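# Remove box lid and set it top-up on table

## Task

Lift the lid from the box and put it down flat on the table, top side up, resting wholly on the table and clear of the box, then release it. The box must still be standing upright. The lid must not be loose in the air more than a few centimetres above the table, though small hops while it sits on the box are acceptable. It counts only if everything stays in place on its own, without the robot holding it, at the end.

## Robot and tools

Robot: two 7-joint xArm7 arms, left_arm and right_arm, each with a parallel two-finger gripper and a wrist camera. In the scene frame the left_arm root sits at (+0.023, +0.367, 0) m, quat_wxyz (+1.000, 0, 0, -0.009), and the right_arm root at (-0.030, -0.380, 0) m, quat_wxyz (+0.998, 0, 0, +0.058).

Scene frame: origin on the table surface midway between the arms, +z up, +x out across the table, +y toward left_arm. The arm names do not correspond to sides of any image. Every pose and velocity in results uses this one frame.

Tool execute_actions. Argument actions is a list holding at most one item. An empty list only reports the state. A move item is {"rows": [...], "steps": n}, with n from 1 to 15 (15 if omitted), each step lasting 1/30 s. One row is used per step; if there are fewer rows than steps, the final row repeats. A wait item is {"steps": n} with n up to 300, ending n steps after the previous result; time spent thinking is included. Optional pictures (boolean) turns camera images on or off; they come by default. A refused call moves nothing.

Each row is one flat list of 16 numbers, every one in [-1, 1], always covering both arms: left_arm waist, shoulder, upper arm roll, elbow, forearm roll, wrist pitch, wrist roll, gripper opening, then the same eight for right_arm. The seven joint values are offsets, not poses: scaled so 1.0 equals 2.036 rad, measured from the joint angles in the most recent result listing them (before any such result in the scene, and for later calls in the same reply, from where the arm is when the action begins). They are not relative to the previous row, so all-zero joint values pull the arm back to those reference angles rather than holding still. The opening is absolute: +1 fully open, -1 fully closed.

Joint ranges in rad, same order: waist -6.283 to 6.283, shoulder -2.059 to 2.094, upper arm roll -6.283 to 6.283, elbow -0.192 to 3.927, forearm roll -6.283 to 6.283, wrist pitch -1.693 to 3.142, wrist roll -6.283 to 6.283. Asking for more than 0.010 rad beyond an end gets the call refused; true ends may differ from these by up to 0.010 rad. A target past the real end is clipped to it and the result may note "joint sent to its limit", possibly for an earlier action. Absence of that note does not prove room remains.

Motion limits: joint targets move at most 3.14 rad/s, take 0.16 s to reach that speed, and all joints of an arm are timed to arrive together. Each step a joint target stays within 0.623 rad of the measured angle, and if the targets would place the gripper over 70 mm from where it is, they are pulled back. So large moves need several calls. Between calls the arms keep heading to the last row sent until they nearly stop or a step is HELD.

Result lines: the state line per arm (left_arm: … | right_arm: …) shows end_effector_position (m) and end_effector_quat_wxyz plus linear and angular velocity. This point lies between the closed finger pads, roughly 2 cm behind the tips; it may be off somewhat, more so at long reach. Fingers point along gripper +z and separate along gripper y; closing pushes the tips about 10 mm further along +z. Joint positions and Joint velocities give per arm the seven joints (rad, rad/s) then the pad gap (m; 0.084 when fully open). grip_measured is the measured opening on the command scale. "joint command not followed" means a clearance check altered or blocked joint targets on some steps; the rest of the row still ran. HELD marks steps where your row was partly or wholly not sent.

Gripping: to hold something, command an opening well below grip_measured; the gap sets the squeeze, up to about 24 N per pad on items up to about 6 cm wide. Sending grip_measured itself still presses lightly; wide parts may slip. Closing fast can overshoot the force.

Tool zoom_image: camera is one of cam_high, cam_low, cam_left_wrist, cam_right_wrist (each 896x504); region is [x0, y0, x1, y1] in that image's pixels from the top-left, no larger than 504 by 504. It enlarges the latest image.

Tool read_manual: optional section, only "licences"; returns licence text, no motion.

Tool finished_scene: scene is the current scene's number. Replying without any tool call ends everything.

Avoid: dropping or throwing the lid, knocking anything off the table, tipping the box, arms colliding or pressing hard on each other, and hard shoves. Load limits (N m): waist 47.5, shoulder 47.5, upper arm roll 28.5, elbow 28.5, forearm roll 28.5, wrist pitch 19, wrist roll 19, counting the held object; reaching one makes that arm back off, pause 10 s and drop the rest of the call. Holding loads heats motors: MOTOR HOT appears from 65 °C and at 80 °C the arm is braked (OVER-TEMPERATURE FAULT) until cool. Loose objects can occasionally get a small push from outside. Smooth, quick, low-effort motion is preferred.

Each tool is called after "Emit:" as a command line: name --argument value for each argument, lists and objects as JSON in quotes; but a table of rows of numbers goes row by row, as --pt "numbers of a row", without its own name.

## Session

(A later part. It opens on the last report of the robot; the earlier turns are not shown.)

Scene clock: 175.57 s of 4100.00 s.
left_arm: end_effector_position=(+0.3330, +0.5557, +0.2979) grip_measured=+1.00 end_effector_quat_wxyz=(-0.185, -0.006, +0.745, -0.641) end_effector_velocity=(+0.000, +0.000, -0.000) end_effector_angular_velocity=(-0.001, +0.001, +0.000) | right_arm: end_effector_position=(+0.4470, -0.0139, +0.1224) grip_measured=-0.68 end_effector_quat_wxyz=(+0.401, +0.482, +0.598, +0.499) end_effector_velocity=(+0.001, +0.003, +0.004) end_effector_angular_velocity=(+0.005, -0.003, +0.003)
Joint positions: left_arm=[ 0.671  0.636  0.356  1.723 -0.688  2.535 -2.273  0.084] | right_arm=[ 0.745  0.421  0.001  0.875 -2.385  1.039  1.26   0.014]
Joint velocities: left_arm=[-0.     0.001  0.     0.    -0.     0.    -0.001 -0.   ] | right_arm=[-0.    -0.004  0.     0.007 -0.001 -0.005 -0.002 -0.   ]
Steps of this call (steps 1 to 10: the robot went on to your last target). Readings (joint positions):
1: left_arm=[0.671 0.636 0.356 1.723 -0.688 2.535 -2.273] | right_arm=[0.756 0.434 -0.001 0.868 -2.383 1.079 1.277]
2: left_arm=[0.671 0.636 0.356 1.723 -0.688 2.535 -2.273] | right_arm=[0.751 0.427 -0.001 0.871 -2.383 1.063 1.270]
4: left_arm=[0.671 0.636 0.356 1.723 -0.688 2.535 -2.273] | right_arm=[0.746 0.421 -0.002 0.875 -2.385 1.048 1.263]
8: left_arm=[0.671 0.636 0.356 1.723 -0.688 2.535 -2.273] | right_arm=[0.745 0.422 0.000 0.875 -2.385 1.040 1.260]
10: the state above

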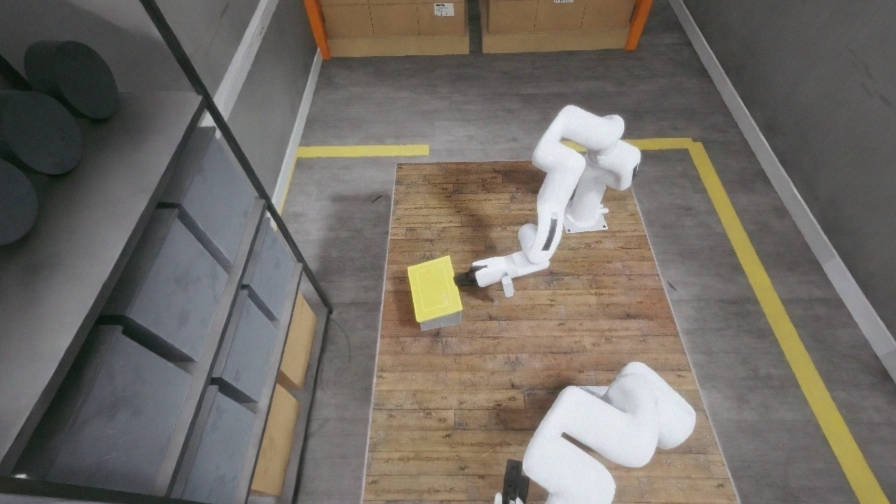

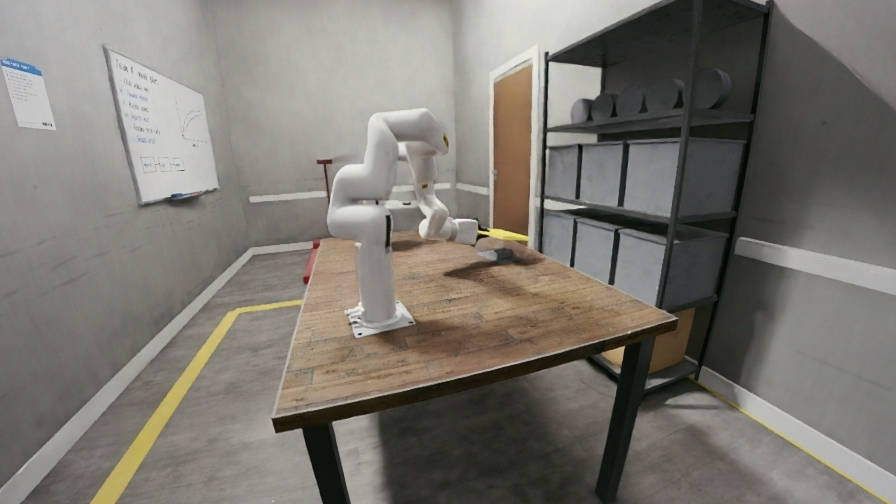

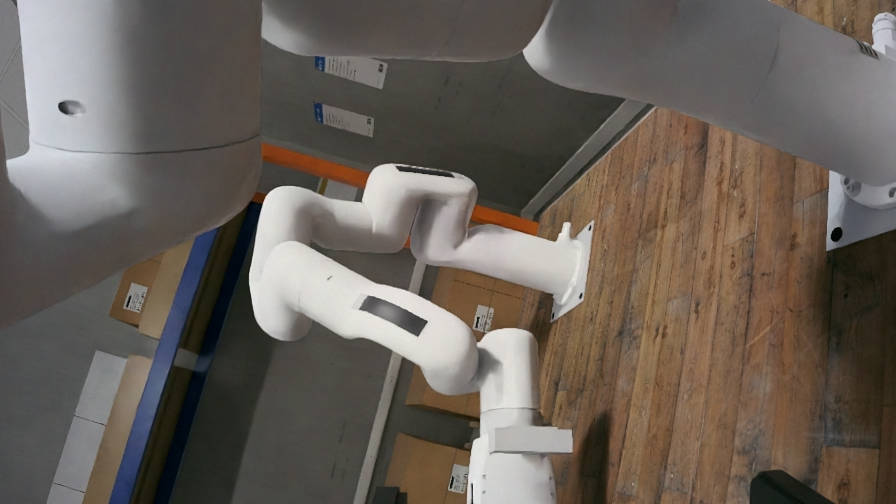

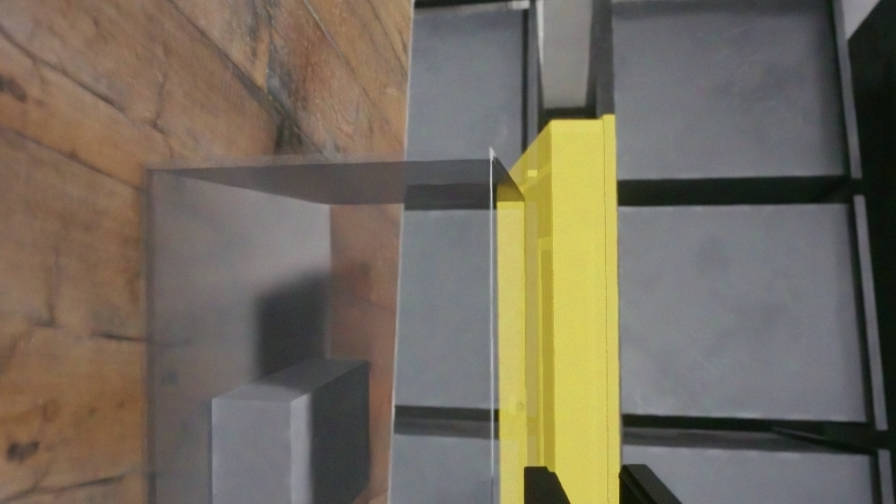

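Emit:
execute_actions --actions '[{"rows": [ [0,0,0,0,0,0,0,1,-0.0015,0.0005,0,0.002,-0.001,-0.0007,-0.0006,-1], [0,0,0,0,0,0,0,1,-0.0026,0.0012,0,0.004,-0.002,-0.0014,-0.0011,-1], [0,0,0,0,0,0,0,1,-0.0036,0.002,0,0.0055,-0.0031,-0.002,-0.0017,-1], [0,0,0,0,0,0,0,1,-0.0036,0.002,0,0.0055,-0.0031,-0.002,-0.0017,-1], [0,0,0,0,0,0,0,1,-0.0038,0,0,0.0052,-0.0025,-0.0033,-0.003,-1], [0,0,0,0,0,0,0,1,-0.0041,-0.003,0,0.0048,-0.0017,-0.0054,-0.005,-1], [0,0,0,0,0,0,0,1,-0.0044,-0.0065,0,0.0044,-0.0007,-0.0078,-0.0074,-1], [0,0,0,0,0,0,0,1,-0.0048,-0.0105,0,0.0038,0.0005,-0.0105,-0.01,-1], [0,0,0,0,0,0,0,1,-0.0052,-0.0145,0,0.0033,0.0016,-0.0132,-0.0127,-1], [0,0,0,0,0,0,0,1,-0.0056,-0.0185,0,0.0027,0.0028,-0.0159,-0.0153,-1], [0,0,0,0,0,0,0,1,-0.0059,-0.0225,0,0.0022,0.0039,-0.0186,-0.018,-1], [0,0,0,0,0,0,0,1,-0.0063,-0.0265,0,0.0017,0.0051,-0.0213,-0.0206,-1], [0,0,0,0,0,0,0,1,-0.0067,-0.0305,0,0.0011,0.0062,-0.024,-0.0233,-1], [0,0,0,0,0,0,0,1,-0.007,-0.034,0,0.0007,0.0072,-0.0264,-0.0256,-1], [0,0,0,0,0,0,0,1,-0.0073,-0.0367,0,0.0003,0.008,-0.0282,-0.0274,-1] ]}]' --pictures false

Emit:
execute_actions --actions '[{"steps": 9}]'

Scene clock: 195.17 s of 4100.00 s.
left_arm: end_effector_position=(+0.3330, +0.5557, +0.2979) grip_measured=+1.00 end_effector_quat_wxyz=(-0.185, -0.006, +0.745, -0.641) end_effector_velocity=(+0.001, +0.000, -0.000) end_effector_angular_velocity=(+0.002, -0.003, +0.000) | right_arm: end_effector_position=(+0.4519, -0.0128, +0.1453) grip_measured=-0.68 end_effector_quat_wxyz=(+0.402, +0.481, +0.598, +0.499) end_effector_velocity=(+0.001, +0.000, +0.088) end_effector_angular_velocity=(+0.006, +0.001, -0.002)
Joint positions: left_arm=[ 0.671  0.636  0.356  1.723 -0.688  2.535 -2.273  0.084] | right_arm=[ 0.732  0.369  0.001  0.879 -2.376  0.998  1.219  0.014]
Joint velocities: left_arm=[-0.     0.001  0.     0.003 -0.001 -0.001  0.001  0.   ] | right_arm=[-0.023 -0.232 -0.001 -0.029  0.065 -0.154 -0.151  0.   ]
Steps of this call (steps 1 to 30: the robot went on to your last target; steps 31 to 90: nothing new was sent; then 16.10 s passed at rest; steps 91 to 105: all 15 steps of this action). Readings (joint positions):
91: left_arm=[0.671 0.636 0.356 1.723 -0.688 2.535 -2.273] | right_arm=[0.744 0.420 0.000 0.876 -2.385 1.039 1.260]
92: left_arm=[0.671 0.636 0.356 1.723 -0.688 2.535 -2.273] | right_arm=[0.744 0.421 0.001 0.877 -2.386 1.039 1.259]
94: left_arm=[0.671 0.636 0.356 1.723 -0.688 2.535 -2.273] | right_arm=[0.741 0.423 0.001 0.880 -2.388 1.037 1.258]
98: left_arm=[0.671 0.636 0.356 1.723 -0.688 2.535 -2.273] | right_arm=[0.737 0.419 0.000 0.884 -2.389 1.031 1.252]
105: the state above

Scene clock: 195.47 s of 4100.00 s.
left_arm: end_effector_position=(+0.3330, +0.5557, +0.2979) grip_measured=+1.00 end_effector_quat_wxyz=(-0.185, -0.006, +0.745, -0.641) end_effector_velocity=(+0.000, +0.000, -0.000) end_effector_angular_velocity=(-0.001, +0.001, +0.001) | right_arm: end_effector_position=(+0.4516, -0.0130, +0.1528) grip_measured=-0.68 end_effector_quat_wxyz=(+0.402, +0.482, +0.598, +0.499) end_effector_velocity=(-0.001, -0.000, -0.001) end_effector_angular_velocity=(-0.004, +0.004, +0.001)
Joint positions: left_arm=[ 0.671  0.636  0.356  1.723 -0.688  2.535 -2.273  0.084] | right_arm=[ 0.73   0.347  0.001  0.875 -2.369  0.982  1.204  0.014]
Joint velocities: left_arm=[ 0.     0.     0.    -0.001 -0.001 -0.    -0.001 -0.   ] | right_arm=[-0.    -0.     0.001 -0.002  0.001 -0.003 -0.003 -0.   ]
Steps of this call (steps 1 to 9: the robot went on to your last target). Readings (joint positions):
1: left_arm=[0.671 0.636 0.356 1.723 -0.688 2.535 -2.273] | right_arm=[0.731 0.362 0.001 0.878 -2.374 0.993 1.215]
2: left_arm=[0.671 0.636 0.356 1.723 -0.688 2.535 -2.273] | right_arm=[0.731 0.356 0.001 0.878 -2.372 0.989 1.211]
4: left_arm=[0.671 0.636 0.356 1.723 -0.688 2.535 -2.273] | right_arm=[0.730 0.349 0.000 0.877 -2.370 0.985 1.207]
8: left_arm=[0.671 0.636 0.356 1.723 -0.688 2.535 -2.273] | right_arm=[0.730 0.347 0.001 0.875 -2.369 0.982 1.204]
9: the state above

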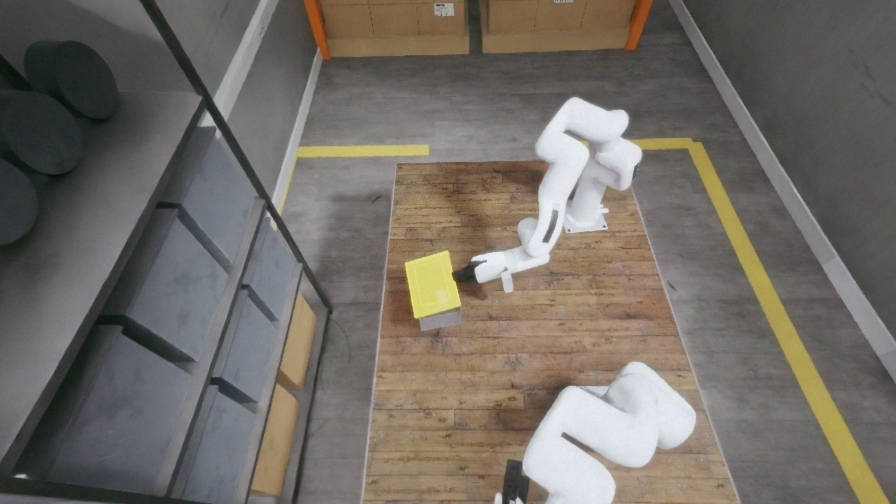

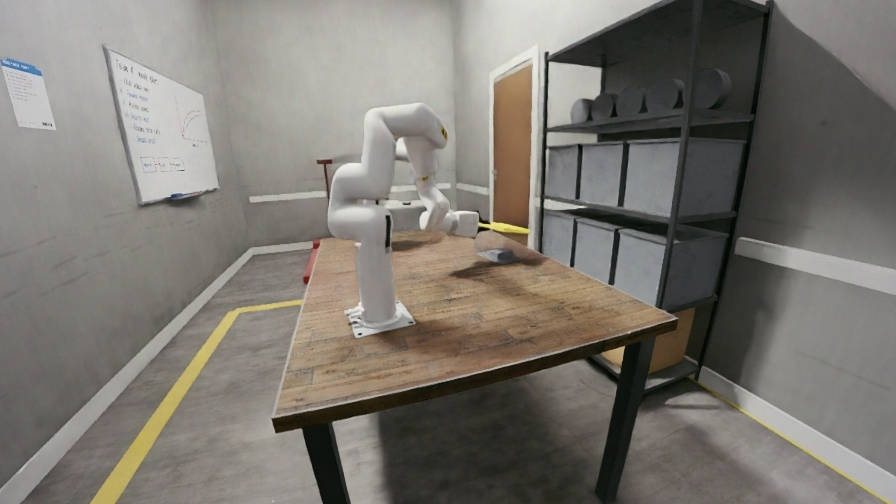

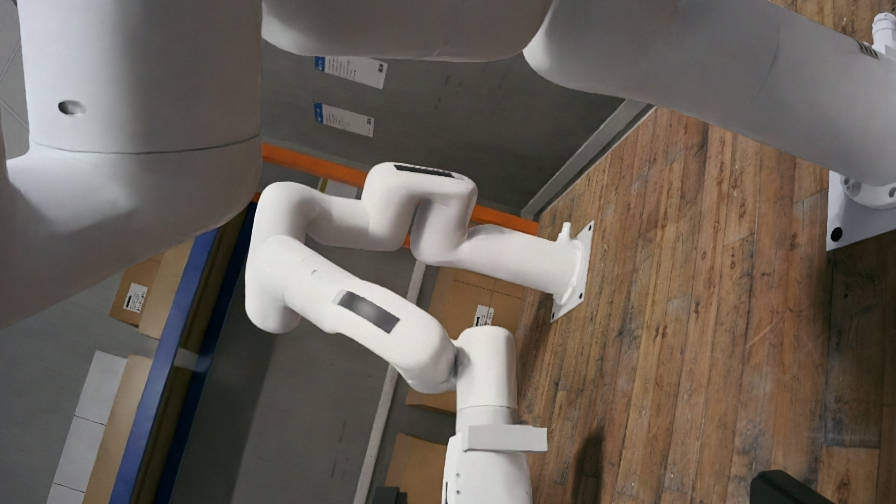

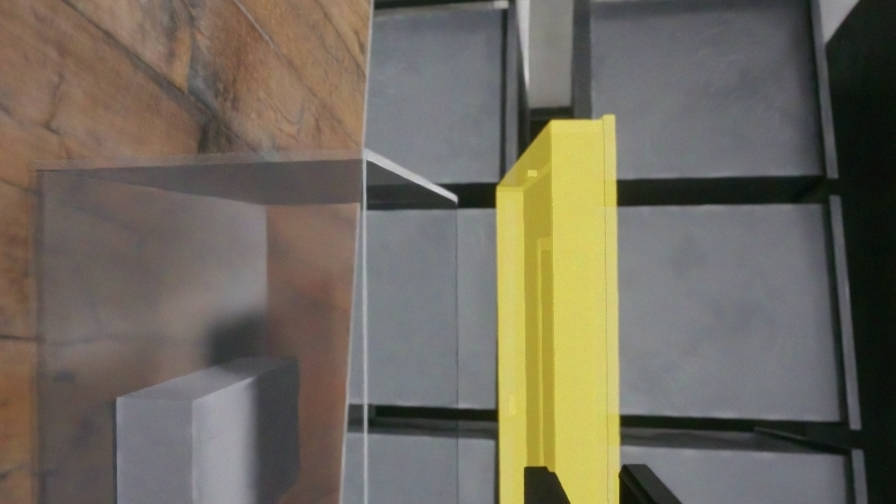

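Emit:
execute_actions --actions '[{"rows": [ [0,0,0,0,0,0,0,1,0.001,0,0,0,0,0,0,-1], [0,0,0,0,0,0,0,1,0.003,0,0,0,0,0,0,-1], [0,0,0,0,0,0,0,1,0.006,0,0,0,0,0,0,-1], [0,0,0,0,0,0,0,1,0.01,0,0,0,0,0,0,-1], [0,0,0,0,0,0,0,1,0.015,0,0,0,0,0,0,-1], [0,0,0,0,0,0,0,1,0.021,0,0,0,0,0,0,-1], [0,0,0,0,0,0,0,1,0.028,0,0,0,0,0,0,-1], [0,0,0,0,0,0,0,1,0.035,0,0,0,0,0,0,-1], [0,0,0,0,0,0,0,1,0.043,0,0,0,0,0,0,-1], [0,0,0,0,0,0,0,1,0.051,0,0,0,0,0,0,-1], [0,0,0,0,0,0,0,1,0.059,0,0,0,0,0,0,-1], [0,0,0,0,0,0,0,1,0.067,0,0,0,0,0,0,-1], [0,0,0,0,0,0,0,1,0.075,0,0,0,0,0,0,-1], [0,0,0,0,0,0,0,1,0.083,0,0,0,0,0,0,-1], [0,0,0,0,0,0,0,1,0.091,0,0,0,0,0,0,-1] ]}]' --pictures false

Emit:
execute_actions --actions '[{"rows": [ [0,0,0,0,0,0,0,1,0.035,0,0,0,0,0,0,-1], [0,0,0,0,0,0,0,1,0.043,0,0,0,0,0,0,-1], [0,0,0,0,0,0,0,1,0.051,0,0,0,0,0,0,-1], [0,0,0,0,0,0,0,1,0.059,0,0,0,0,0,0,-1], [0,0,0,0,0,0,0,1,0.067,0,0,0,0,0,0,-1], [0,0,0,0,0,0,0,1,0.075,0,0,0,0,0,0,-1], [0,0,0,0,0,0,0,1,0.083,0,0,0,0,0,0,-1], [0,0,0,0,0,0,0,1,0.091,0,0,0,0,0,0,-1], [0,0,0,0,0,0,0,1,0.099,0,0,0,0,0,0,-1], [0,0,0,0,0,0,0,1,0.107,0,0,0,0,0,0,-1], [0,0,0,0,0,0,0,1,0.115,0,0,0,0,0,0,-1], [0,0,0,0,0,0,0,1,0.123,0,0,0,0,0,0,-1], [0,0,0,0,0,0,0,1,0.13,0,0,0,0,0,0,-1], [0,0,0,0,0,0,0,1,0.136,0,0,0,0,0,0,-1], [0,0,0,0,0,0,0,1,0.141,0,0,0,0,0,0,-1] ]}]' --pictures false

Emit:
execute_actions --actions '[{"rows": [ [0,0,0,0,0,0,0,1,0.025,0.0015,0,0.0005,-0.0002,0.0002,0.0007,-1], [0,0,0,0,0,0,0,1,0.028,0.0045,0,0.0016,-0.0007,0.0005,0.0021,-1], [0,0,0,0,0,0,0,1,0.03,0.009,0,0.0032,-0.0014,0.0009,0.0041,-1], [0,0,0,0,0,0,0,1,0.031,0.015,0,0.0053,-0.0024,0.0015,0.0069,-1], [0,0,0,0,0,0,0,1,0.031,0.022,0,0.0078,-0.0035,0.0022,0.0101,-1], [0,0,0,0,0,0,0,1,0.031,0.03,0,0.0106,-0.0048,0.003,0.0137,-1], [0,0,0,0,0,0,0,1,0.031,0.038,0,0.0135,-0.0061,0.0038,0.0174,-1], [0,0,0,0,0,0,0,1,0.031,0.046,0,0.0163,-0.0074,0.0046,0.0211,-1], [0,0,0,0,0,0,0,1,0.031,0.054,0,0.0191,-0.0086,0.0054,0.0247,-1], [0,0,0,0,0,0,0,1,0.031,0.062,0,0.022,-0.0099,0.0062,0.0284,-1], [0,0,0,0,0,0,0,1,0.031,0.07,0,0.0248,-0.0112,0.007,0.032,-1], [0,0,0,0,0,0,0,1,0.031,0.078,0,0.0276,-0.0125,0.0078,0.0357,-1], [0,0,0,0,0,0,0,1,0.031,0.085,0,0.0301,-0.0136,0.0085,0.0389,-1], [0,0,0,0,0,0,0,1,0.031,0.091,0,0.0322,-0.0146,0.0091,0.0417,-1], [0,0,0,0,0,0,0,1,0.031,0.096,0,0.034,-0.0154,0.0096,0.044,-1] ]}]' --pictures false

Emit:
execute_actions --actions '[{"steps": 9}]'

Scene clock: 246.30 s of 4100.00 s.
left_arm: end_effector_position=(+0.3330, +0.5557, +0.2979) grip_measured=+1.00 end_effector_quat_wxyz=(-0.185, -0.006, +0.745, -0.641) end_effector_velocity=(-0.000, -0.000, -0.000) end_effector_angular_velocity=(-0.003, +0.001, +0.000) | right_arm: end_effector_position=(+0.3994, +0.0468, +0.1528) grip_measured=-0.68 end_effector_quat_wxyz=(+0.368, +0.441, +0.629, +0.524) end_effector_velocity=(-0.206, +0.207, +0.000) end_effector_angular_velocity=(+0.001, +0.001, +0.483)
Joint positions: left_arm=[ 0.671  0.636  0.356  1.723 -0.688  2.535 -2.273  0.084] | right_arm=[ 0.86   0.347  0.002  0.875 -2.369  0.982  1.204  0.014]
Joint velocities: left_arm=[-0.001  0.001  0.001 -0.002 -0.001  0.     0.001  0.   ] | right_arm=[ 0.481 -0.     0.002 -0.    -0.    -0.     0.    -0.   ]
Steps of this call (steps 1 to 30: the robot went on to your last target; steps 31 to 90: nothing new was sent; then 47.33 s passed at rest; steps 91 to 105: all 15 steps of this action). Readings (joint positions):
91: left_arm=[0.671 0.636 0.356 1.723 -0.688 2.535 -2.273] | right_arm=[0.730 0.347 0.001 0.876 -2.369 0.982 1.204]
92: left_arm=[0.671 0.636 0.356 1.723 -0.688 2.535 -2.273] | right_arm=[0.730 0.347 0.000 0.876 -2.369 0.982 1.204]
94: left_arm=[0.671 0.636 0.356 1.723 -0.688 2.535 -2.273] | right_arm=[0.734 0.347 -0.000 0.876 -2.369 0.982 1.204]
98: left_arm=[0.671 0.636 0.356 1.723 -0.688 2.535 -2.273] | right_arm=[0.761 0.347 -0.001 0.875 -2.369 0.982 1.204]
105: the state above

Scene clock: 246.80 s of 4100.00 s.
left_arm: end_effector_position=(+0.3330, +0.5557, +0.2979) grip_measured=+1.00 end_effector_quat_wxyz=(-0.185, -0.006, +0.745, -0.641) end_effector_velocity=(-0.000, -0.000, -0.000) end_effector_angular_velocity=(-0.002, +0.001, -0.000) | right_arm: end_effector_position=(+0.2844, +0.1372, +0.1528) grip_measured=-0.68 end_effector_quat_wxyz=(+0.302, +0.362, +0.677, +0.565) end_effector_velocity=(-0.239, +0.145, -0.001) end_effector_angular_velocity=(+0.001, +0.004, +0.462)
Joint positions: left_arm=[ 0.671  0.636  0.356  1.723 -0.688  2.535 -2.273  0.084] | right_arm=[ 1.102  0.347  0.002  0.875 -2.369  0.982  1.204  0.014]
Joint velocities: left_arm=[-0.     0.001  0.    -0.001  0.     0.001  0.001  0.   ] | right_arm=[ 0.452 -0.     0.009 -0.    -0.    -0.001  0.     0.   ]
Steps of this call (steps 1 to 15: all 15 steps of this action). Readings (joint positions):
1: left_arm=[0.671 0.636 0.356 1.723 -0.688 2.535 -2.273] | right_arm=[0.876 0.347 0.002 0.875 -2.369 0.982 1.204]
2: left_arm=[0.671 0.636 0.356 1.723 -0.688 2.535 -2.273] | right_arm=[0.892 0.347 0.002 0.875 -2.369 0.982 1.204]
4: left_arm=[0.671 0.636 0.356 1.723 -0.688 2.535 -2.273] | right_arm=[0.924 0.347 0.002 0.875 -2.369 0.982 1.204]
8: left_arm=[0.671 0.636 0.356 1.723 -0.688 2.535 -2.273] | right_arm=[0.989 0.347 0.002 0.876 -2.369 0.982 1.204]
15: the state above

Scene clock: 247.30 s of 4100.00 s.
left_arm: end_effector_position=(+0.3330, +0.5557, +0.2979) grip_measured=+1.00 end_effector_quat_wxyz=(-0.185, -0.006, +0.745, -0.641) end_effector_velocity=(+0.000, +0.000, +0.000) end_effector_angular_velocity=(+0.002, -0.002, -0.001) | right_arm: end_effector_position=(+0.2516, +0.1577, +0.0898) grip_measured=-0.68 end_effector_quat_wxyz=(+0.274, +0.348, +0.705, +0.553) end_effector_velocity=(-0.011, -0.002, -0.192) end_effector_angular_velocity=(-0.112, +0.145, +0.016)
Joint positions: left_arm=[ 0.671  0.636  0.356  1.723 -0.688  2.535 -2.273  0.084] | right_arm=[ 1.164  0.499  0.001  0.928 -2.393  0.997  1.273  0.014]
Joint velocities: left_arm=[-0.    -0.    -0.     0.003 -0.    -0.001  0.    -0.   ] | right_arm=[ 0.005  0.448  0.006  0.153 -0.072  0.042  0.203 -0.   ]
Steps of this call (steps 1 to 15: all 15 steps of this action). Readings (joint positions):
1: left_arm=[0.671 0.636 0.356 1.723 -0.688 2.535 -2.273] | right_arm=[1.116 0.347 0.002 0.876 -2.369 0.982 1.204]
2: left_arm=[0.671 0.636 0.356 1.723 -0.688 2.535 -2.273] | right_arm=[1.129 0.348 0.003 0.876 -2.369 0.982 1.205]
4: left_arm=[0.671 0.636 0.356 1.723 -0.688 2.535 -2.273] | right_arm=[1.148 0.353 0.003 0.878 -2.370 0.983 1.207]
8: left_arm=[0.671 0.636 0.356 1.723 -0.688 2.535 -2.273] | right_arm=[1.162 0.391 0.002 0.892 -2.376 0.987 1.225]
15: the state above

Scene clock: 247.60 s of 4100.00 s.
left_arm: end_effector_position=(+0.3330, +0.5557, +0.2979) grip_measured=+1.00 end_effector_quat_wxyz=(-0.185, -0.006, +0.745, -0.641) end_effector_velocity=(+0.000, +0.000, -0.000) end_effector_angular_velocity=(-0.000, +0.000, +0.000) | right_arm: end_effector_position=(+0.2507, +0.1582, +0.0724) grip_measured=-0.68 end_effector_quat_wxyz=(+0.270, +0.351, +0.709, +0.549) end_effector_velocity=(+0.000, +0.003, +0.002) end_effector_angular_velocity=(+0.008, -0.001, +0.001)
Joint positions: left_arm=[ 0.671  0.636  0.356  1.723 -0.688  2.535 -2.273  0.084] | right_arm=[ 1.165  0.541  0.002  0.945 -2.4    1.002  1.294  0.014]
Joint velocities: left_arm=[ 0.     0.001 -0.     0.    -0.    -0.001  0.     0.   ] | right_arm=[ 0.     0.001  0.     0.006 -0.001  0.002  0.004  0.   ]
Steps of this call (steps 1 to 9: the robot went on to your last target). Readings (joint positions):
1: left_arm=[0.671 0.636 0.356 1.723 -0.688 2.535 -2.273] | right_arm=[1.165 0.513 0.001 0.933 -2.396 0.998 1.280]
2: left_arm=[0.671 0.636 0.356 1.723 -0.688 2.535 -2.273] | right_arm=[1.165 0.525 0.002 0.937 -2.397 0.999 1.285]
4: left_arm=[0.671 0.636 0.356 1.723 -0.688 2.535 -2.273] | right_arm=[1.165 0.538 0.002 0.941 -2.399 1.000 1.291]
8: left_arm=[0.671 0.636 0.356 1.723 -0.688 2.535 -2.273] | right_arm=[1.165 0.541 0.002 0.945 -2.400 1.002 1.293]
9: the state above

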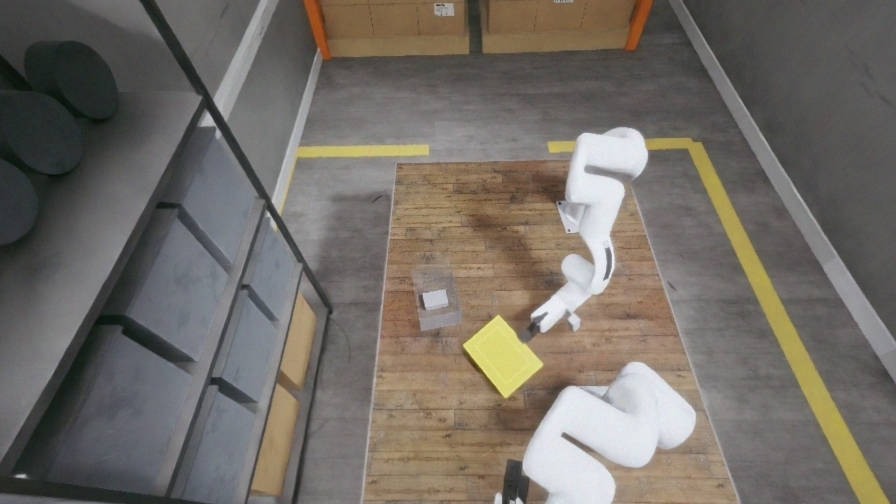

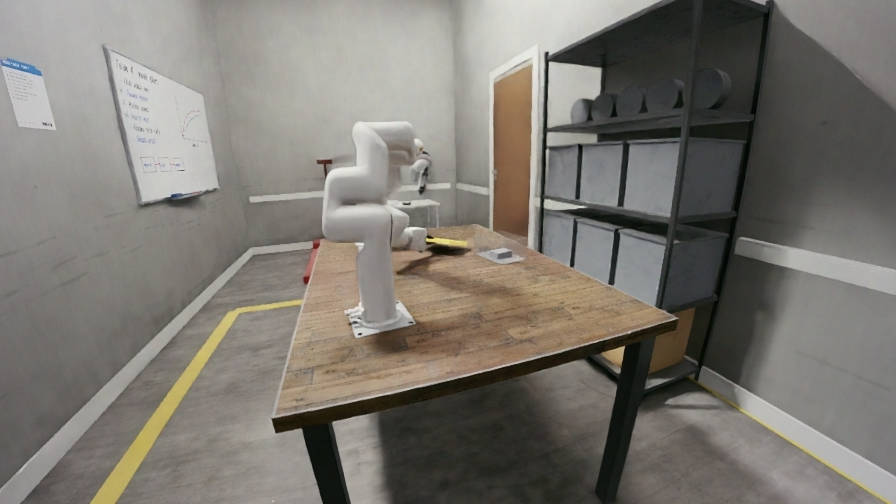

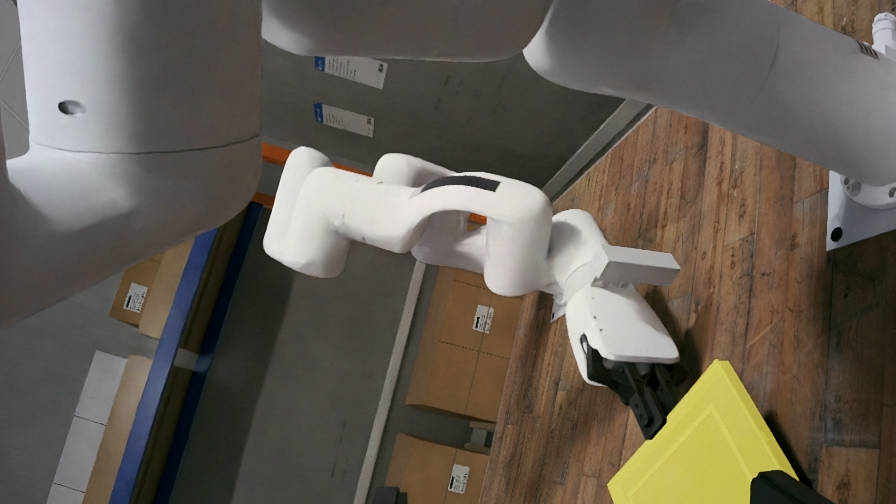

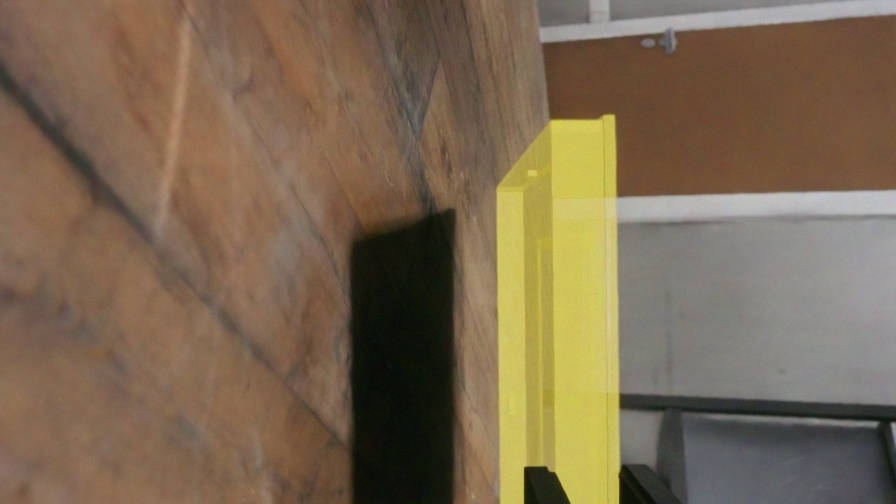

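Emit:
execute_actions --actions '[{"rows": [ [0,0,0,0,0,0,0,1,0,0.0015,0,0.0005,-0.0002,0.0001,0.0006,-1], [0,0,0,0,0,0,0,1,0,0.004,0,0.0013,-0.0006,0.0003,0.0017,-1], [0,0,0,0,0,0,0,1,0,0.007,0,0.0022,-0.0011,0.0006,0.003,-1], [0,0,0,0,0,0,0,1,0,0.01,0,0.0032,-0.0016,0.0009,0.0043,-1], [0,0,0,0,0,0,0,1,0,0.0125,0,0.004,-0.002,0.0011,0.0053,-1], [0,0,0,0,0,0,0,1,0,0.0147,0,0.0047,-0.0023,0.0013,0.0062,-1], [0,0,0,0,0,0,0,1,0,0.0165,0,0.0053,-0.0026,0.0014,0.007,-1], [0,0,0,0,0,0,0,1,0,0.018,0,0.0057,-0.0029,0.0016,0.0077,-1], [0,0,0,0,0,0,0,1,0,0.0195,0,0.0062,-0.0031,0.0017,0.0083,-1], [0,0,0,0,0,0,0,1,0,0.0207,0,0.0066,-0.0033,0.0018,0.0088,-1] ]}]'

Scene clock: 266.73 s of 4100.00 s.
left_arm: end_effector_position=(+0.3330, +0.5557, +0.2979) grip_measured=+1.00 end_effector_quat_wxyz=(-0.185, -0.006, +0.745, -0.641) end_effector_velocity=(-0.000, -0.000, +0.000) end_effector_angular_velocity=(-0.001, -0.001, +0.000) | right_arm: end_effector_position=(+0.2500, +0.1566, +0.0543) grip_measured=-0.68 end_effector_quat_wxyz=(+0.268, +0.352, +0.714, +0.542) end_effector_velocity=(+0.001, +0.003, +0.000) end_effector_angular_velocity=(+0.009, -0.001, -0.000)
Joint positions: left_arm=[ 0.671  0.636  0.356  1.723 -0.688  2.535 -2.273  0.084] | right_arm=[ 1.165  0.583  0.002  0.959 -2.407  1.006  1.311  0.014]
Joint velocities: left_arm=[-0.    -0.001 -0.    -0.001 -0.001  0.     0.     0.   ] | right_arm=[-0.     0.008 -0.     0.011 -0.003  0.002  0.006  0.   ]
Steps of this call (steps 1 to 30: the robot went on to your last target; steps 31 to 90: nothing new was sent; then 15.63 s passed at rest; steps 91 to 105: all 15 steps of this action). Readings (joint positions):
91: left_arm=[0.671 0.636 0.356 1.723 -0.688 2.535 -2.273] | right_arm=[1.165 0.543 0.002 0.945 -2.401 1.002 1.294]
92: left_arm=[0.671 0.636 0.356 1.723 -0.688 2.535 -2.273] | right_arm=[1.165 0.543 0.002 0.945 -2.401 1.002 1.294]
94: left_arm=[0.671 0.636 0.356 1.723 -0.688 2.535 -2.273] | right_arm=[1.165 0.547 0.002 0.947 -2.401 1.002 1.296]
98: left_arm=[0.671 0.636 0.356 1.723 -0.688 2.535 -2.273] | right_arm=[1.165 0.566 0.002 0.953 -2.404 1.004 1.304]
105: the state above

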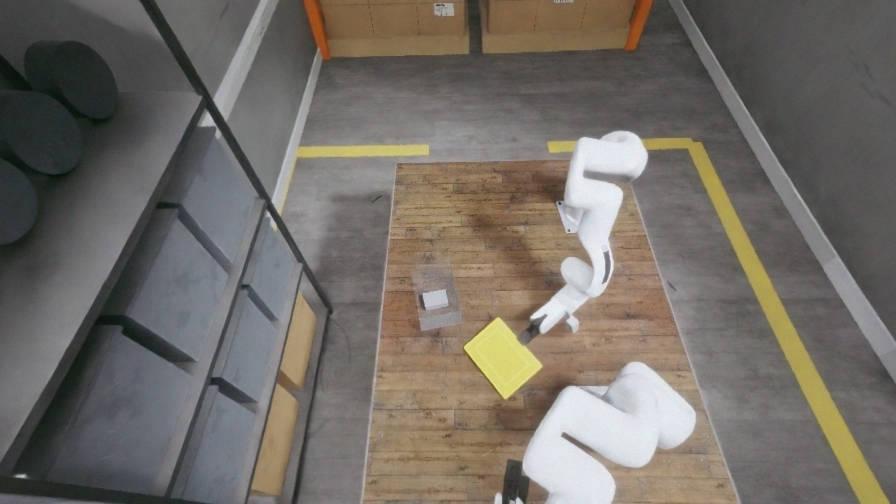

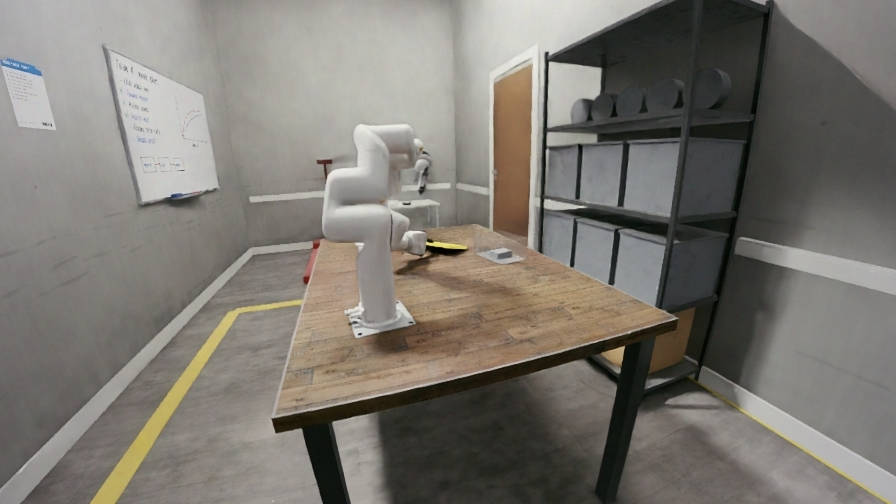

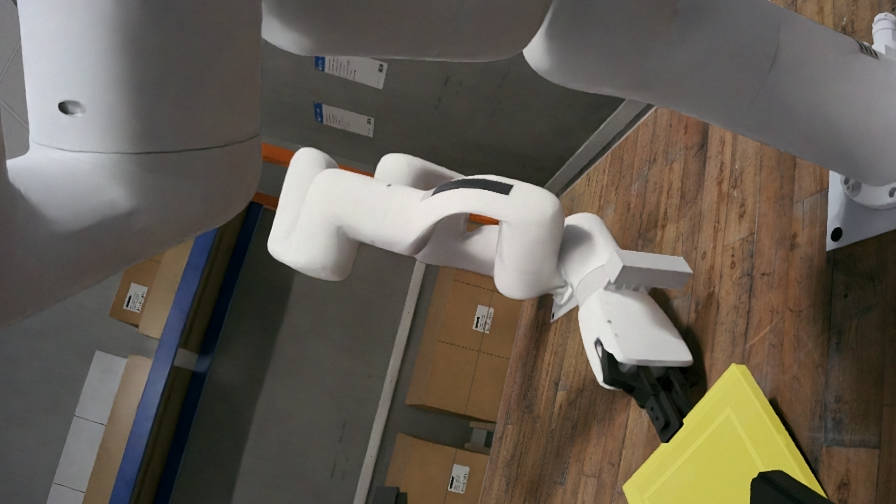

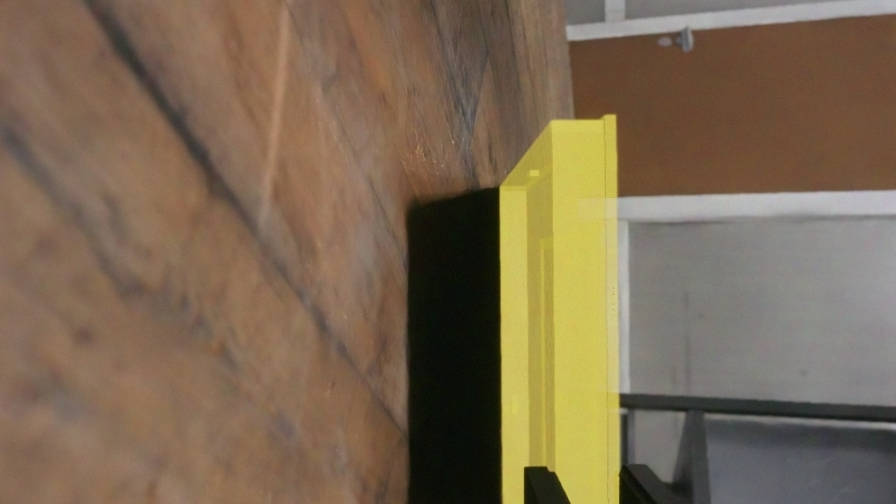

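Emit:
execute_actions --actions '[{"rows": [ [0,0,0,0,0,0,0,1,0,0,0,0,0,0,0,-0.68], [0,0,0,0,0,0,0,1,0,0,0,0,0,0,0,-0.62], [0,0,0,0,0,0,0,1,0,0,0,0,0,0,0,-0.56], [0,0,0,0,0,0,0,1,0,0,0,0,0,0,0,-0.5] ], "steps": 5}]' --pictures false

Emit:
execute_actions --actions '[{"rows": [ [0,0,0,0,0,0,0,1,-0.0012,-0.0004,0,0.0014,0.0014,-0.0052,-0.0023,-0.5], [0,0,0,0,0,0,0,1,-0.0029,-0.001,0,0.0035,0.0035,-0.013,-0.0057,-0.5], [0,0,0,0,0,0,0,1,-0.0052,-0.0018,0,0.0064,0.0063,-0.0234,-0.0103,-0.5], [0,0,0,0,0,0,0,1,-0.0078,-0.0027,0,0.0095,0.0094,-0.035,-0.0154,-0.5], [0,0,0,0,0,0,0,1,-0.0104,-0.0036,0,0.0127,0.0125,-0.0467,-0.0206,-0.5], [0,0,0,0,0,0,0,1,-0.013,-0.0045,0,0.0159,0.0156,-0.0584,-0.0257,-0.5], [0,0,0,0,0,0,0,1,-0.0156,-0.0054,0,0.0191,0.0188,-0.07,-0.0308,-0.5], [0,0,0,0,0,0,0,1,-0.0182,-0.0063,0,0.0223,0.0219,-0.0818,-0.036,-0.5], [0,0,0,0,0,0,0,1,-0.0208,-0.0071,0,0.0254,0.025,-0.0935,-0.0411,-0.5], [0,0,0,0,0,0,0,1,-0.0234,-0.008,0,0.0286,0.0281,-0.105,-0.0462,-0.5], [0,0,0,0,0,0,0,1,-0.026,-0.0089,0,0.0318,0.0313,-0.1168,-0.0514,-0.5], [0,0,0,0,0,0,0,1,-0.0285,-0.0098,0,0.035,0.0344,-0.1285,-0.0565,-0.5], [0,0,0,0,0,0,0,1,-0.0311,-0.0107,0,0.0382,0.0375,-0.14,-0.0617,-0.5], [0,0,0,0,0,0,0,1,-0.0332,-0.0114,0,0.0406,0.04,-0.149,-0.0657,-0.5], [0,0,0,0,0,0,0,1,-0.0346,-0.0119,0,0.0424,0.0417,-0.1558,-0.0685,-0.5] ]}]' --pictures false

Emit:
execute_actions --actions '[{"steps": 8}]'

Emit:
execute_actions --actions '[{"rows": [ [0,0,0,0,0,0,0,1,0.0008,-0.0013,0,-0.0022,0.0001,0.001,0.0008,-0.5], [0,0,0,0,0,0,0,1,0.0022,-0.0036,0,-0.0062,0.0003,0.0027,0.0022,-0.5], [0,0,0,0,0,0,0,1,0.0038,-0.0063,0,-0.0108,0.0005,0.0048,0.0038,-0.5], [0,0,0,0,0,0,0,1,0.0055,-0.009,0,-0.0155,0.0007,0.0068,0.0054,-0.5], [0,0,0,0,0,0,0,1,0.0071,-0.0117,0,-0.02,0.0009,0.0089,0.007,-0.5], [0,0,0,0,0,0,0,1,0.0087,-0.0144,0,-0.0247,0.0012,0.0109,0.0086,-0.5], [0,0,0,0,0,0,0,1,0.0104,-0.017,0,-0.0294,0.0014,0.013,0.0103,-0.5], [0,0,0,0,0,0,0,1,0.012,-0.0198,0,-0.034,0.0016,0.015,0.0119,-0.5], [0,0,0,0,0,0,0,1,0.0137,-0.0225,0,-0.0387,0.0018,0.0171,0.0135,-0.5], [0,0,0,0,0,0,0,1,0.0152,-0.025,0,-0.043,0.002,0.019,0.015,-0.5] ]}]'

Scene clock: 292.27 s of 4100.00 s.
left_arm: end_effector_position=(+0.3330, +0.5557, +0.2979) grip_measured=+1.00 end_effector_quat_wxyz=(-0.185, -0.006, +0.745, -0.641) end_effector_velocity=(+0.001, +0.000, -0.000) end_effector_angular_velocity=(+0.001, -0.002, +0.000) | right_arm: end_effector_position=(+0.2498, +0.1563, +0.0539) grip_measured=-0.59 end_effector_quat_wxyz=(+0.268, +0.352, +0.715, +0.542) end_effector_velocity=(-0.001, -0.004, -0.004) end_effector_angular_velocity=(-0.010, +0.003, -0.001)
Joint positions: left_arm=[ 0.671  0.636  0.356  1.723 -0.688  2.535 -2.273  0.084] | right_arm=[ 1.165  0.583  0.002  0.958 -2.407  1.005  1.311  0.018]
Joint velocities: left_arm=[-0.     0.    -0.     0.002 -0.001 -0.001 -0.     0.   ] | right_arm=[-0.     0.001 -0.    -0.009  0.001 -0.001 -0.002  0.059]
Steps of this call (steps 1 to 15: the robot went on to your last target; steps 16 to 90: nothing new was sent; then 22.37 s passed at rest; steps 91 to 95: all 5 steps of this action). Readings (joint positions):
91: left_arm=[0.671 0.636 0.356 1.723 -0.688 2.535 -2.273] | right_arm=[1.165 0.584 0.002 0.959 -2.407 1.005 1.311]
92: left_arm=[0.671 0.636 0.356 1.723 -0.688 2.535 -2.273] | right_arm=[1.165 0.583 0.002 0.959 -2.407 1.005 1.311]
94: left_arm=[0.671 0.636 0.356 1.723 -0.688 2.535 -2.273] | right_arm=[1.165 0.583 0.002 0.958 -2.407 1.005 1.311]
95: the state above

Scene clock: 292.77 s of 4100.00 s.
left_arm: end_effector_position=(+0.3330, +0.5557, +0.2979) grip_measured=+1.00 end_effector_quat_wxyz=(-0.185, -0.006, +0.745, -0.641) end_effector_velocity=(-0.000, -0.000, -0.001) end_effector_angular_velocity=(-0.004, +0.002, -0.001) | right_arm: end_effector_position=(+0.2527, +0.1568, +0.0406) grip_measured=-0.52 end_effector_quat_wxyz=(+0.238, +0.377, +0.759, +0.474) end_effector_velocity=(-0.006, +0.008, -0.021) end_effector_angular_velocity=(-0.257, +0.400, +0.032)
Joint positions: left_arm=[ 0.671  0.636  0.356  1.723 -0.688  2.535 -2.273  0.084] | right_arm=[ 1.11   0.564  0.002  1.025 -2.341  0.759  1.203  0.021]
Joint velocities: left_arm=[-0.001  0.003  0.    -0.001 -0.     0.001  0.002 -0.   ] | right_arm=[-0.151 -0.053  0.001  0.185  0.182 -0.673 -0.298  0.   ]
Steps of this call (steps 1 to 15: all 15 steps of this action). Readings (joint positions):
1: left_arm=[0.671 0.636 0.356 1.723 -0.688 2.535 -2.273] | right_arm=[1.165 0.583 0.002 0.958 -2.407 1.005 1.311]
2: left_arm=[0.671 0.636 0.356 1.723 -0.688 2.535 -2.273] | right_arm=[1.165 0.583 0.002 0.958 -2.406 1.003 1.310]
4: left_arm=[0.671 0.636 0.356 1.723 -0.688 2.535 -2.273] | right_arm=[1.161 0.582 0.002 0.962 -2.402 0.988 1.303]
8: left_arm=[0.671 0.636 0.356 1.723 -0.688 2.535 -2.273] | right_arm=[1.146 0.577 0.002 0.981 -2.384 0.919 1.273]
15: the state above

Scene clock: 293.03 s of 4100.00 s.
left_arm: end_effector_position=(+0.3330, +0.5557, +0.2979) grip_measured=+1.00 end_effector_quat_wxyz=(-0.185, -0.006, +0.745, -0.641) end_effector_velocity=(-0.000, -0.000, +0.001) end_effector_angular_velocity=(-0.000, -0.000, +0.000) | right_arm: end_effector_position=(+0.2511, +0.1576, +0.0384) grip_measured=-0.52 end_effector_quat_wxyz=(+0.225, +0.381, +0.771, +0.457) end_effector_velocity=(-0.008, -0.000, -0.006) end_effector_angular_velocity=(-0.017, +0.020, +0.013)
Joint positions: left_arm=[ 0.671  0.636  0.356  1.723 -0.688  2.535 -2.273  0.084] | right_arm=[ 1.095  0.559  0.002  1.044 -2.323  0.689  1.172  0.021]
Joint velocities: left_arm=[-0.    -0.002  0.    -0.    -0.001  0.001 -0.001  0.   ] | right_arm=[ 0.001  0.003  0.006 -0.001  0.005 -0.022 -0.009 -0.   ]
Steps of this call (steps 1 to 8: the robot went on to your last target). Readings (joint positions):
1: left_arm=[0.671 0.636 0.356 1.723 -0.688 2.535 -2.273] | right_arm=[1.105 0.562 0.002 1.031 -2.335 0.738 1.193]
2: left_arm=[0.671 0.636 0.356 1.723 -0.688 2.535 -2.273] | right_arm=[1.101 0.561 0.001 1.037 -2.330 0.720 1.185]
4: left_arm=[0.671 0.636 0.356 1.723 -0.688 2.535 -2.273] | right_arm=[1.096 0.559 0.001 1.042 -2.325 0.699 1.176]
8: the state above

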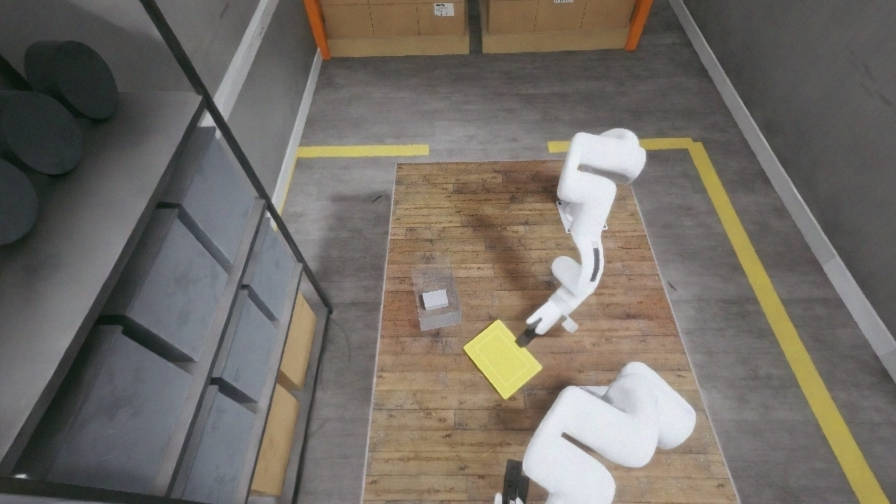

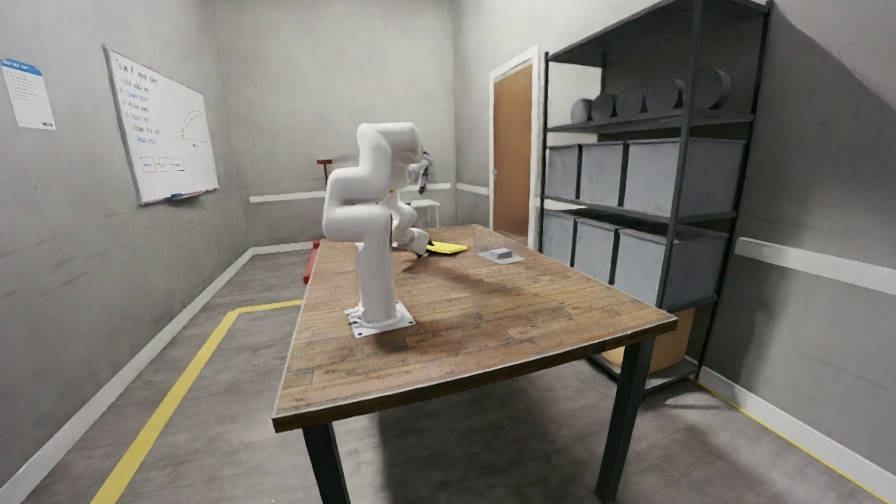

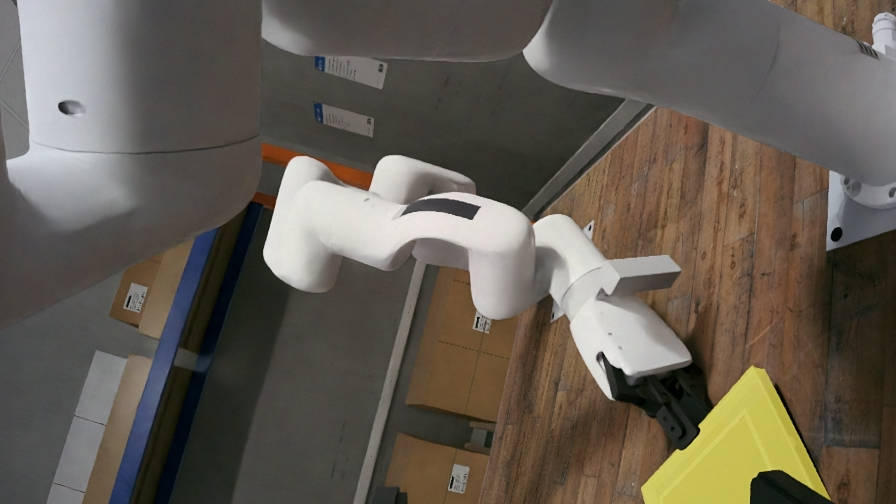

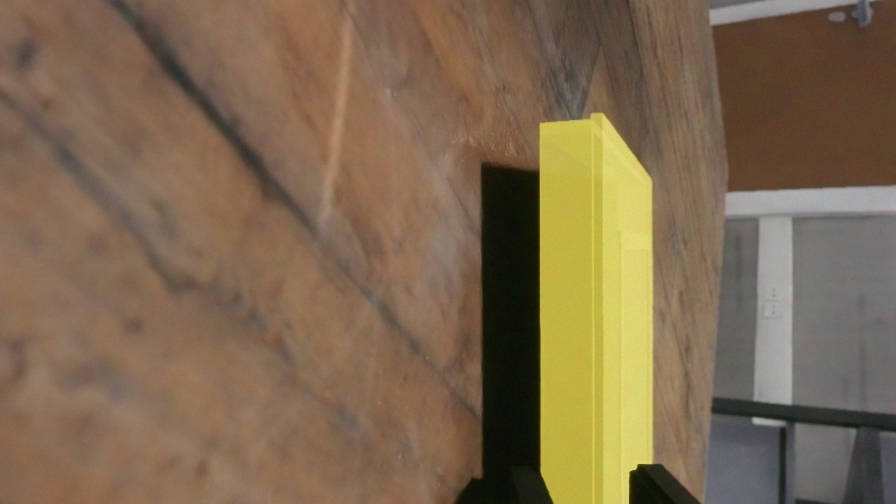

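Scene clock: 293.53 s of 4100.00 s.
left_arm: end_effector_position=(+0.3330, +0.5557, +0.2979) grip_measured=+1.00 end_effector_quat_wxyz=(-0.185, -0.006, +0.745, -0.641) end_effector_velocity=(-0.000, -0.000, +0.000) end_effector_angular_velocity=(-0.000, +0.001, -0.001) | right_arm: end_effector_position=(+0.2329, +0.1411, +0.0399) grip_measured=-0.52 end_effector_quat_wxyz=(+0.225, +0.381, +0.771, +0.459) end_effector_velocity=(-0.002, -0.009, +0.003) end_effector_angular_velocity=(+0.007, -0.008, -0.011)
Joint positions: left_arm=[ 0.671  0.636  0.356  1.723 -0.688  2.535 -2.273  0.084] | right_arm=[ 1.125  0.51   0.003  0.959 -2.319  0.727  1.202  0.021]
Joint velocities: left_arm=[-0.    -0.    -0.    -0.     0.001  0.    -0.     0.   ] | right_arm=[ 0.012 -0.024 -0.006 -0.038  0.002  0.023  0.016 -0.   ]
Steps of this call (steps 1 to 15: all 15 steps of this action). Readings (joint positions):
1: left_arm=[0.671 0.636 0.356 1.723 -0.688 2.535 -2.273] | right_arm=[1.095 0.559 0.002 1.044 -2.322 0.689 1.172]
2: left_arm=[0.671 0.636 0.356 1.723 -0.688 2.535 -2.273] | right_arm=[1.095 0.558 0.002 1.043 -2.322 0.690 1.173]
4: left_arm=[0.671 0.636 0.356 1.723 -0.688 2.535 -2.273] | right_arm=[1.098 0.554 0.002 1.036 -2.322 0.693 1.175]
8: left_arm=[0.671 0.636 0.356 1.723 -0.688 2.535 -2.273] | right_arm=[1.109 0.536 0.002 1.005 -2.321 0.707 1.186]
15: the state above

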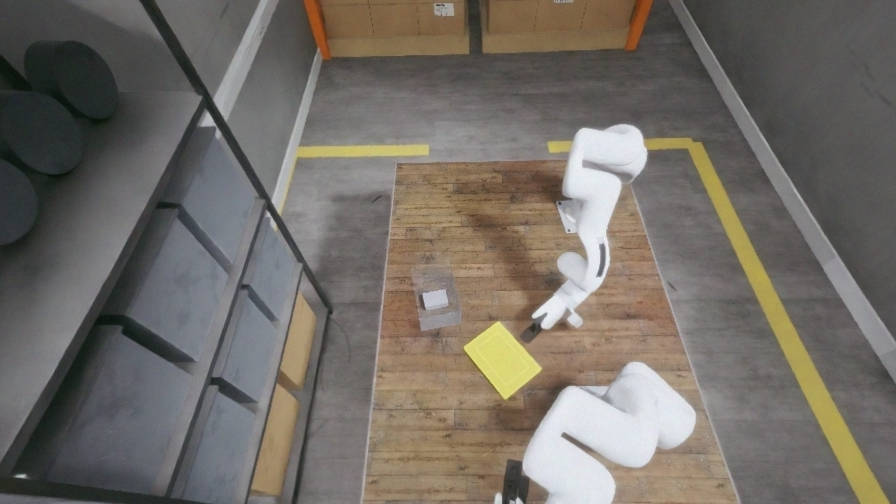

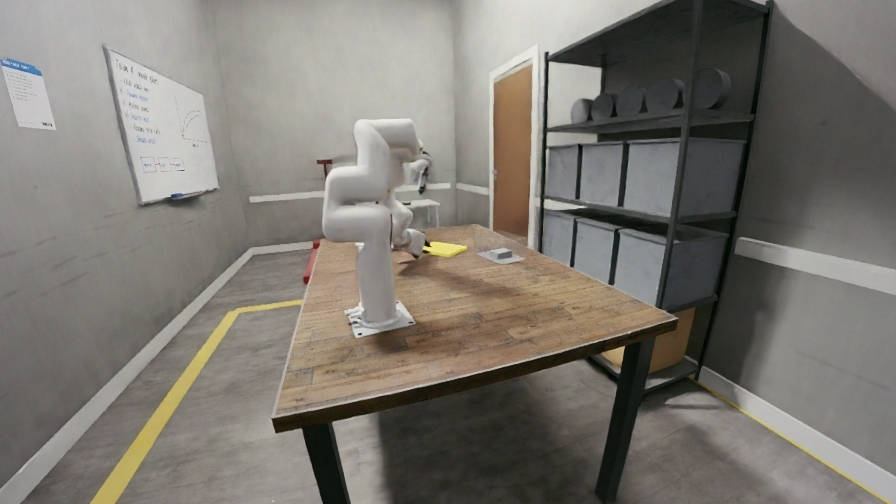

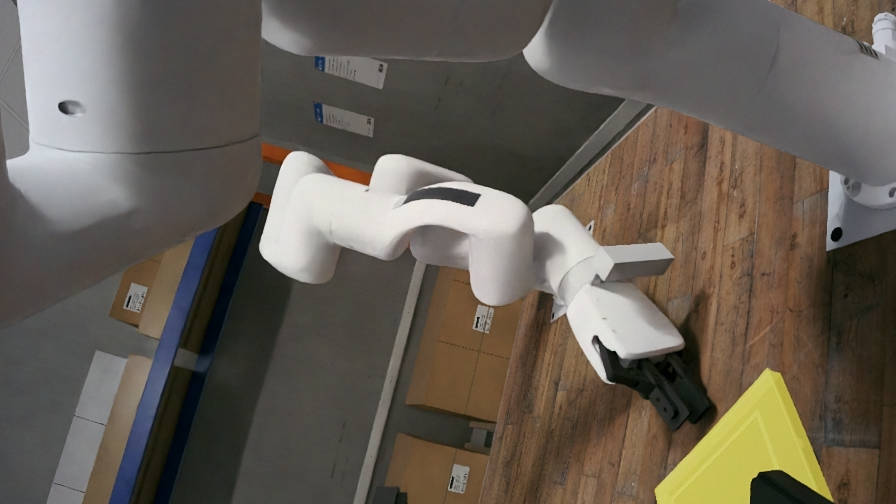

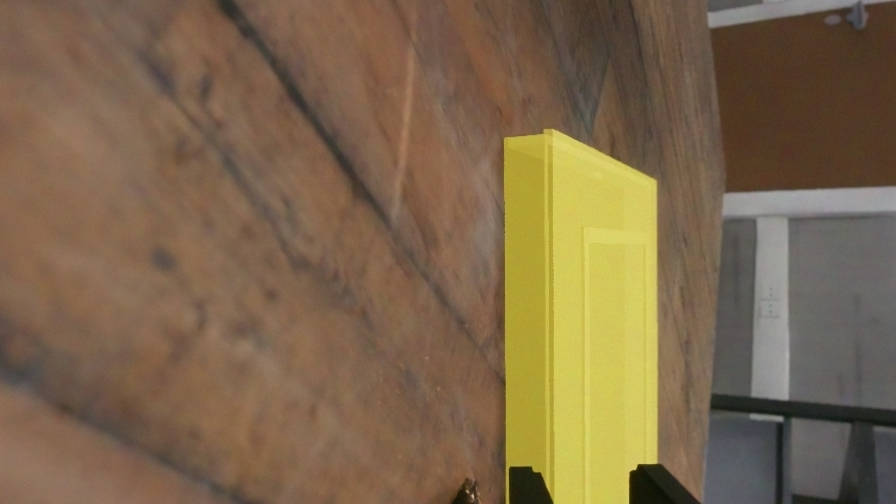

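Emit:
finished_scene --scene 2

The scene is finished: the task was done.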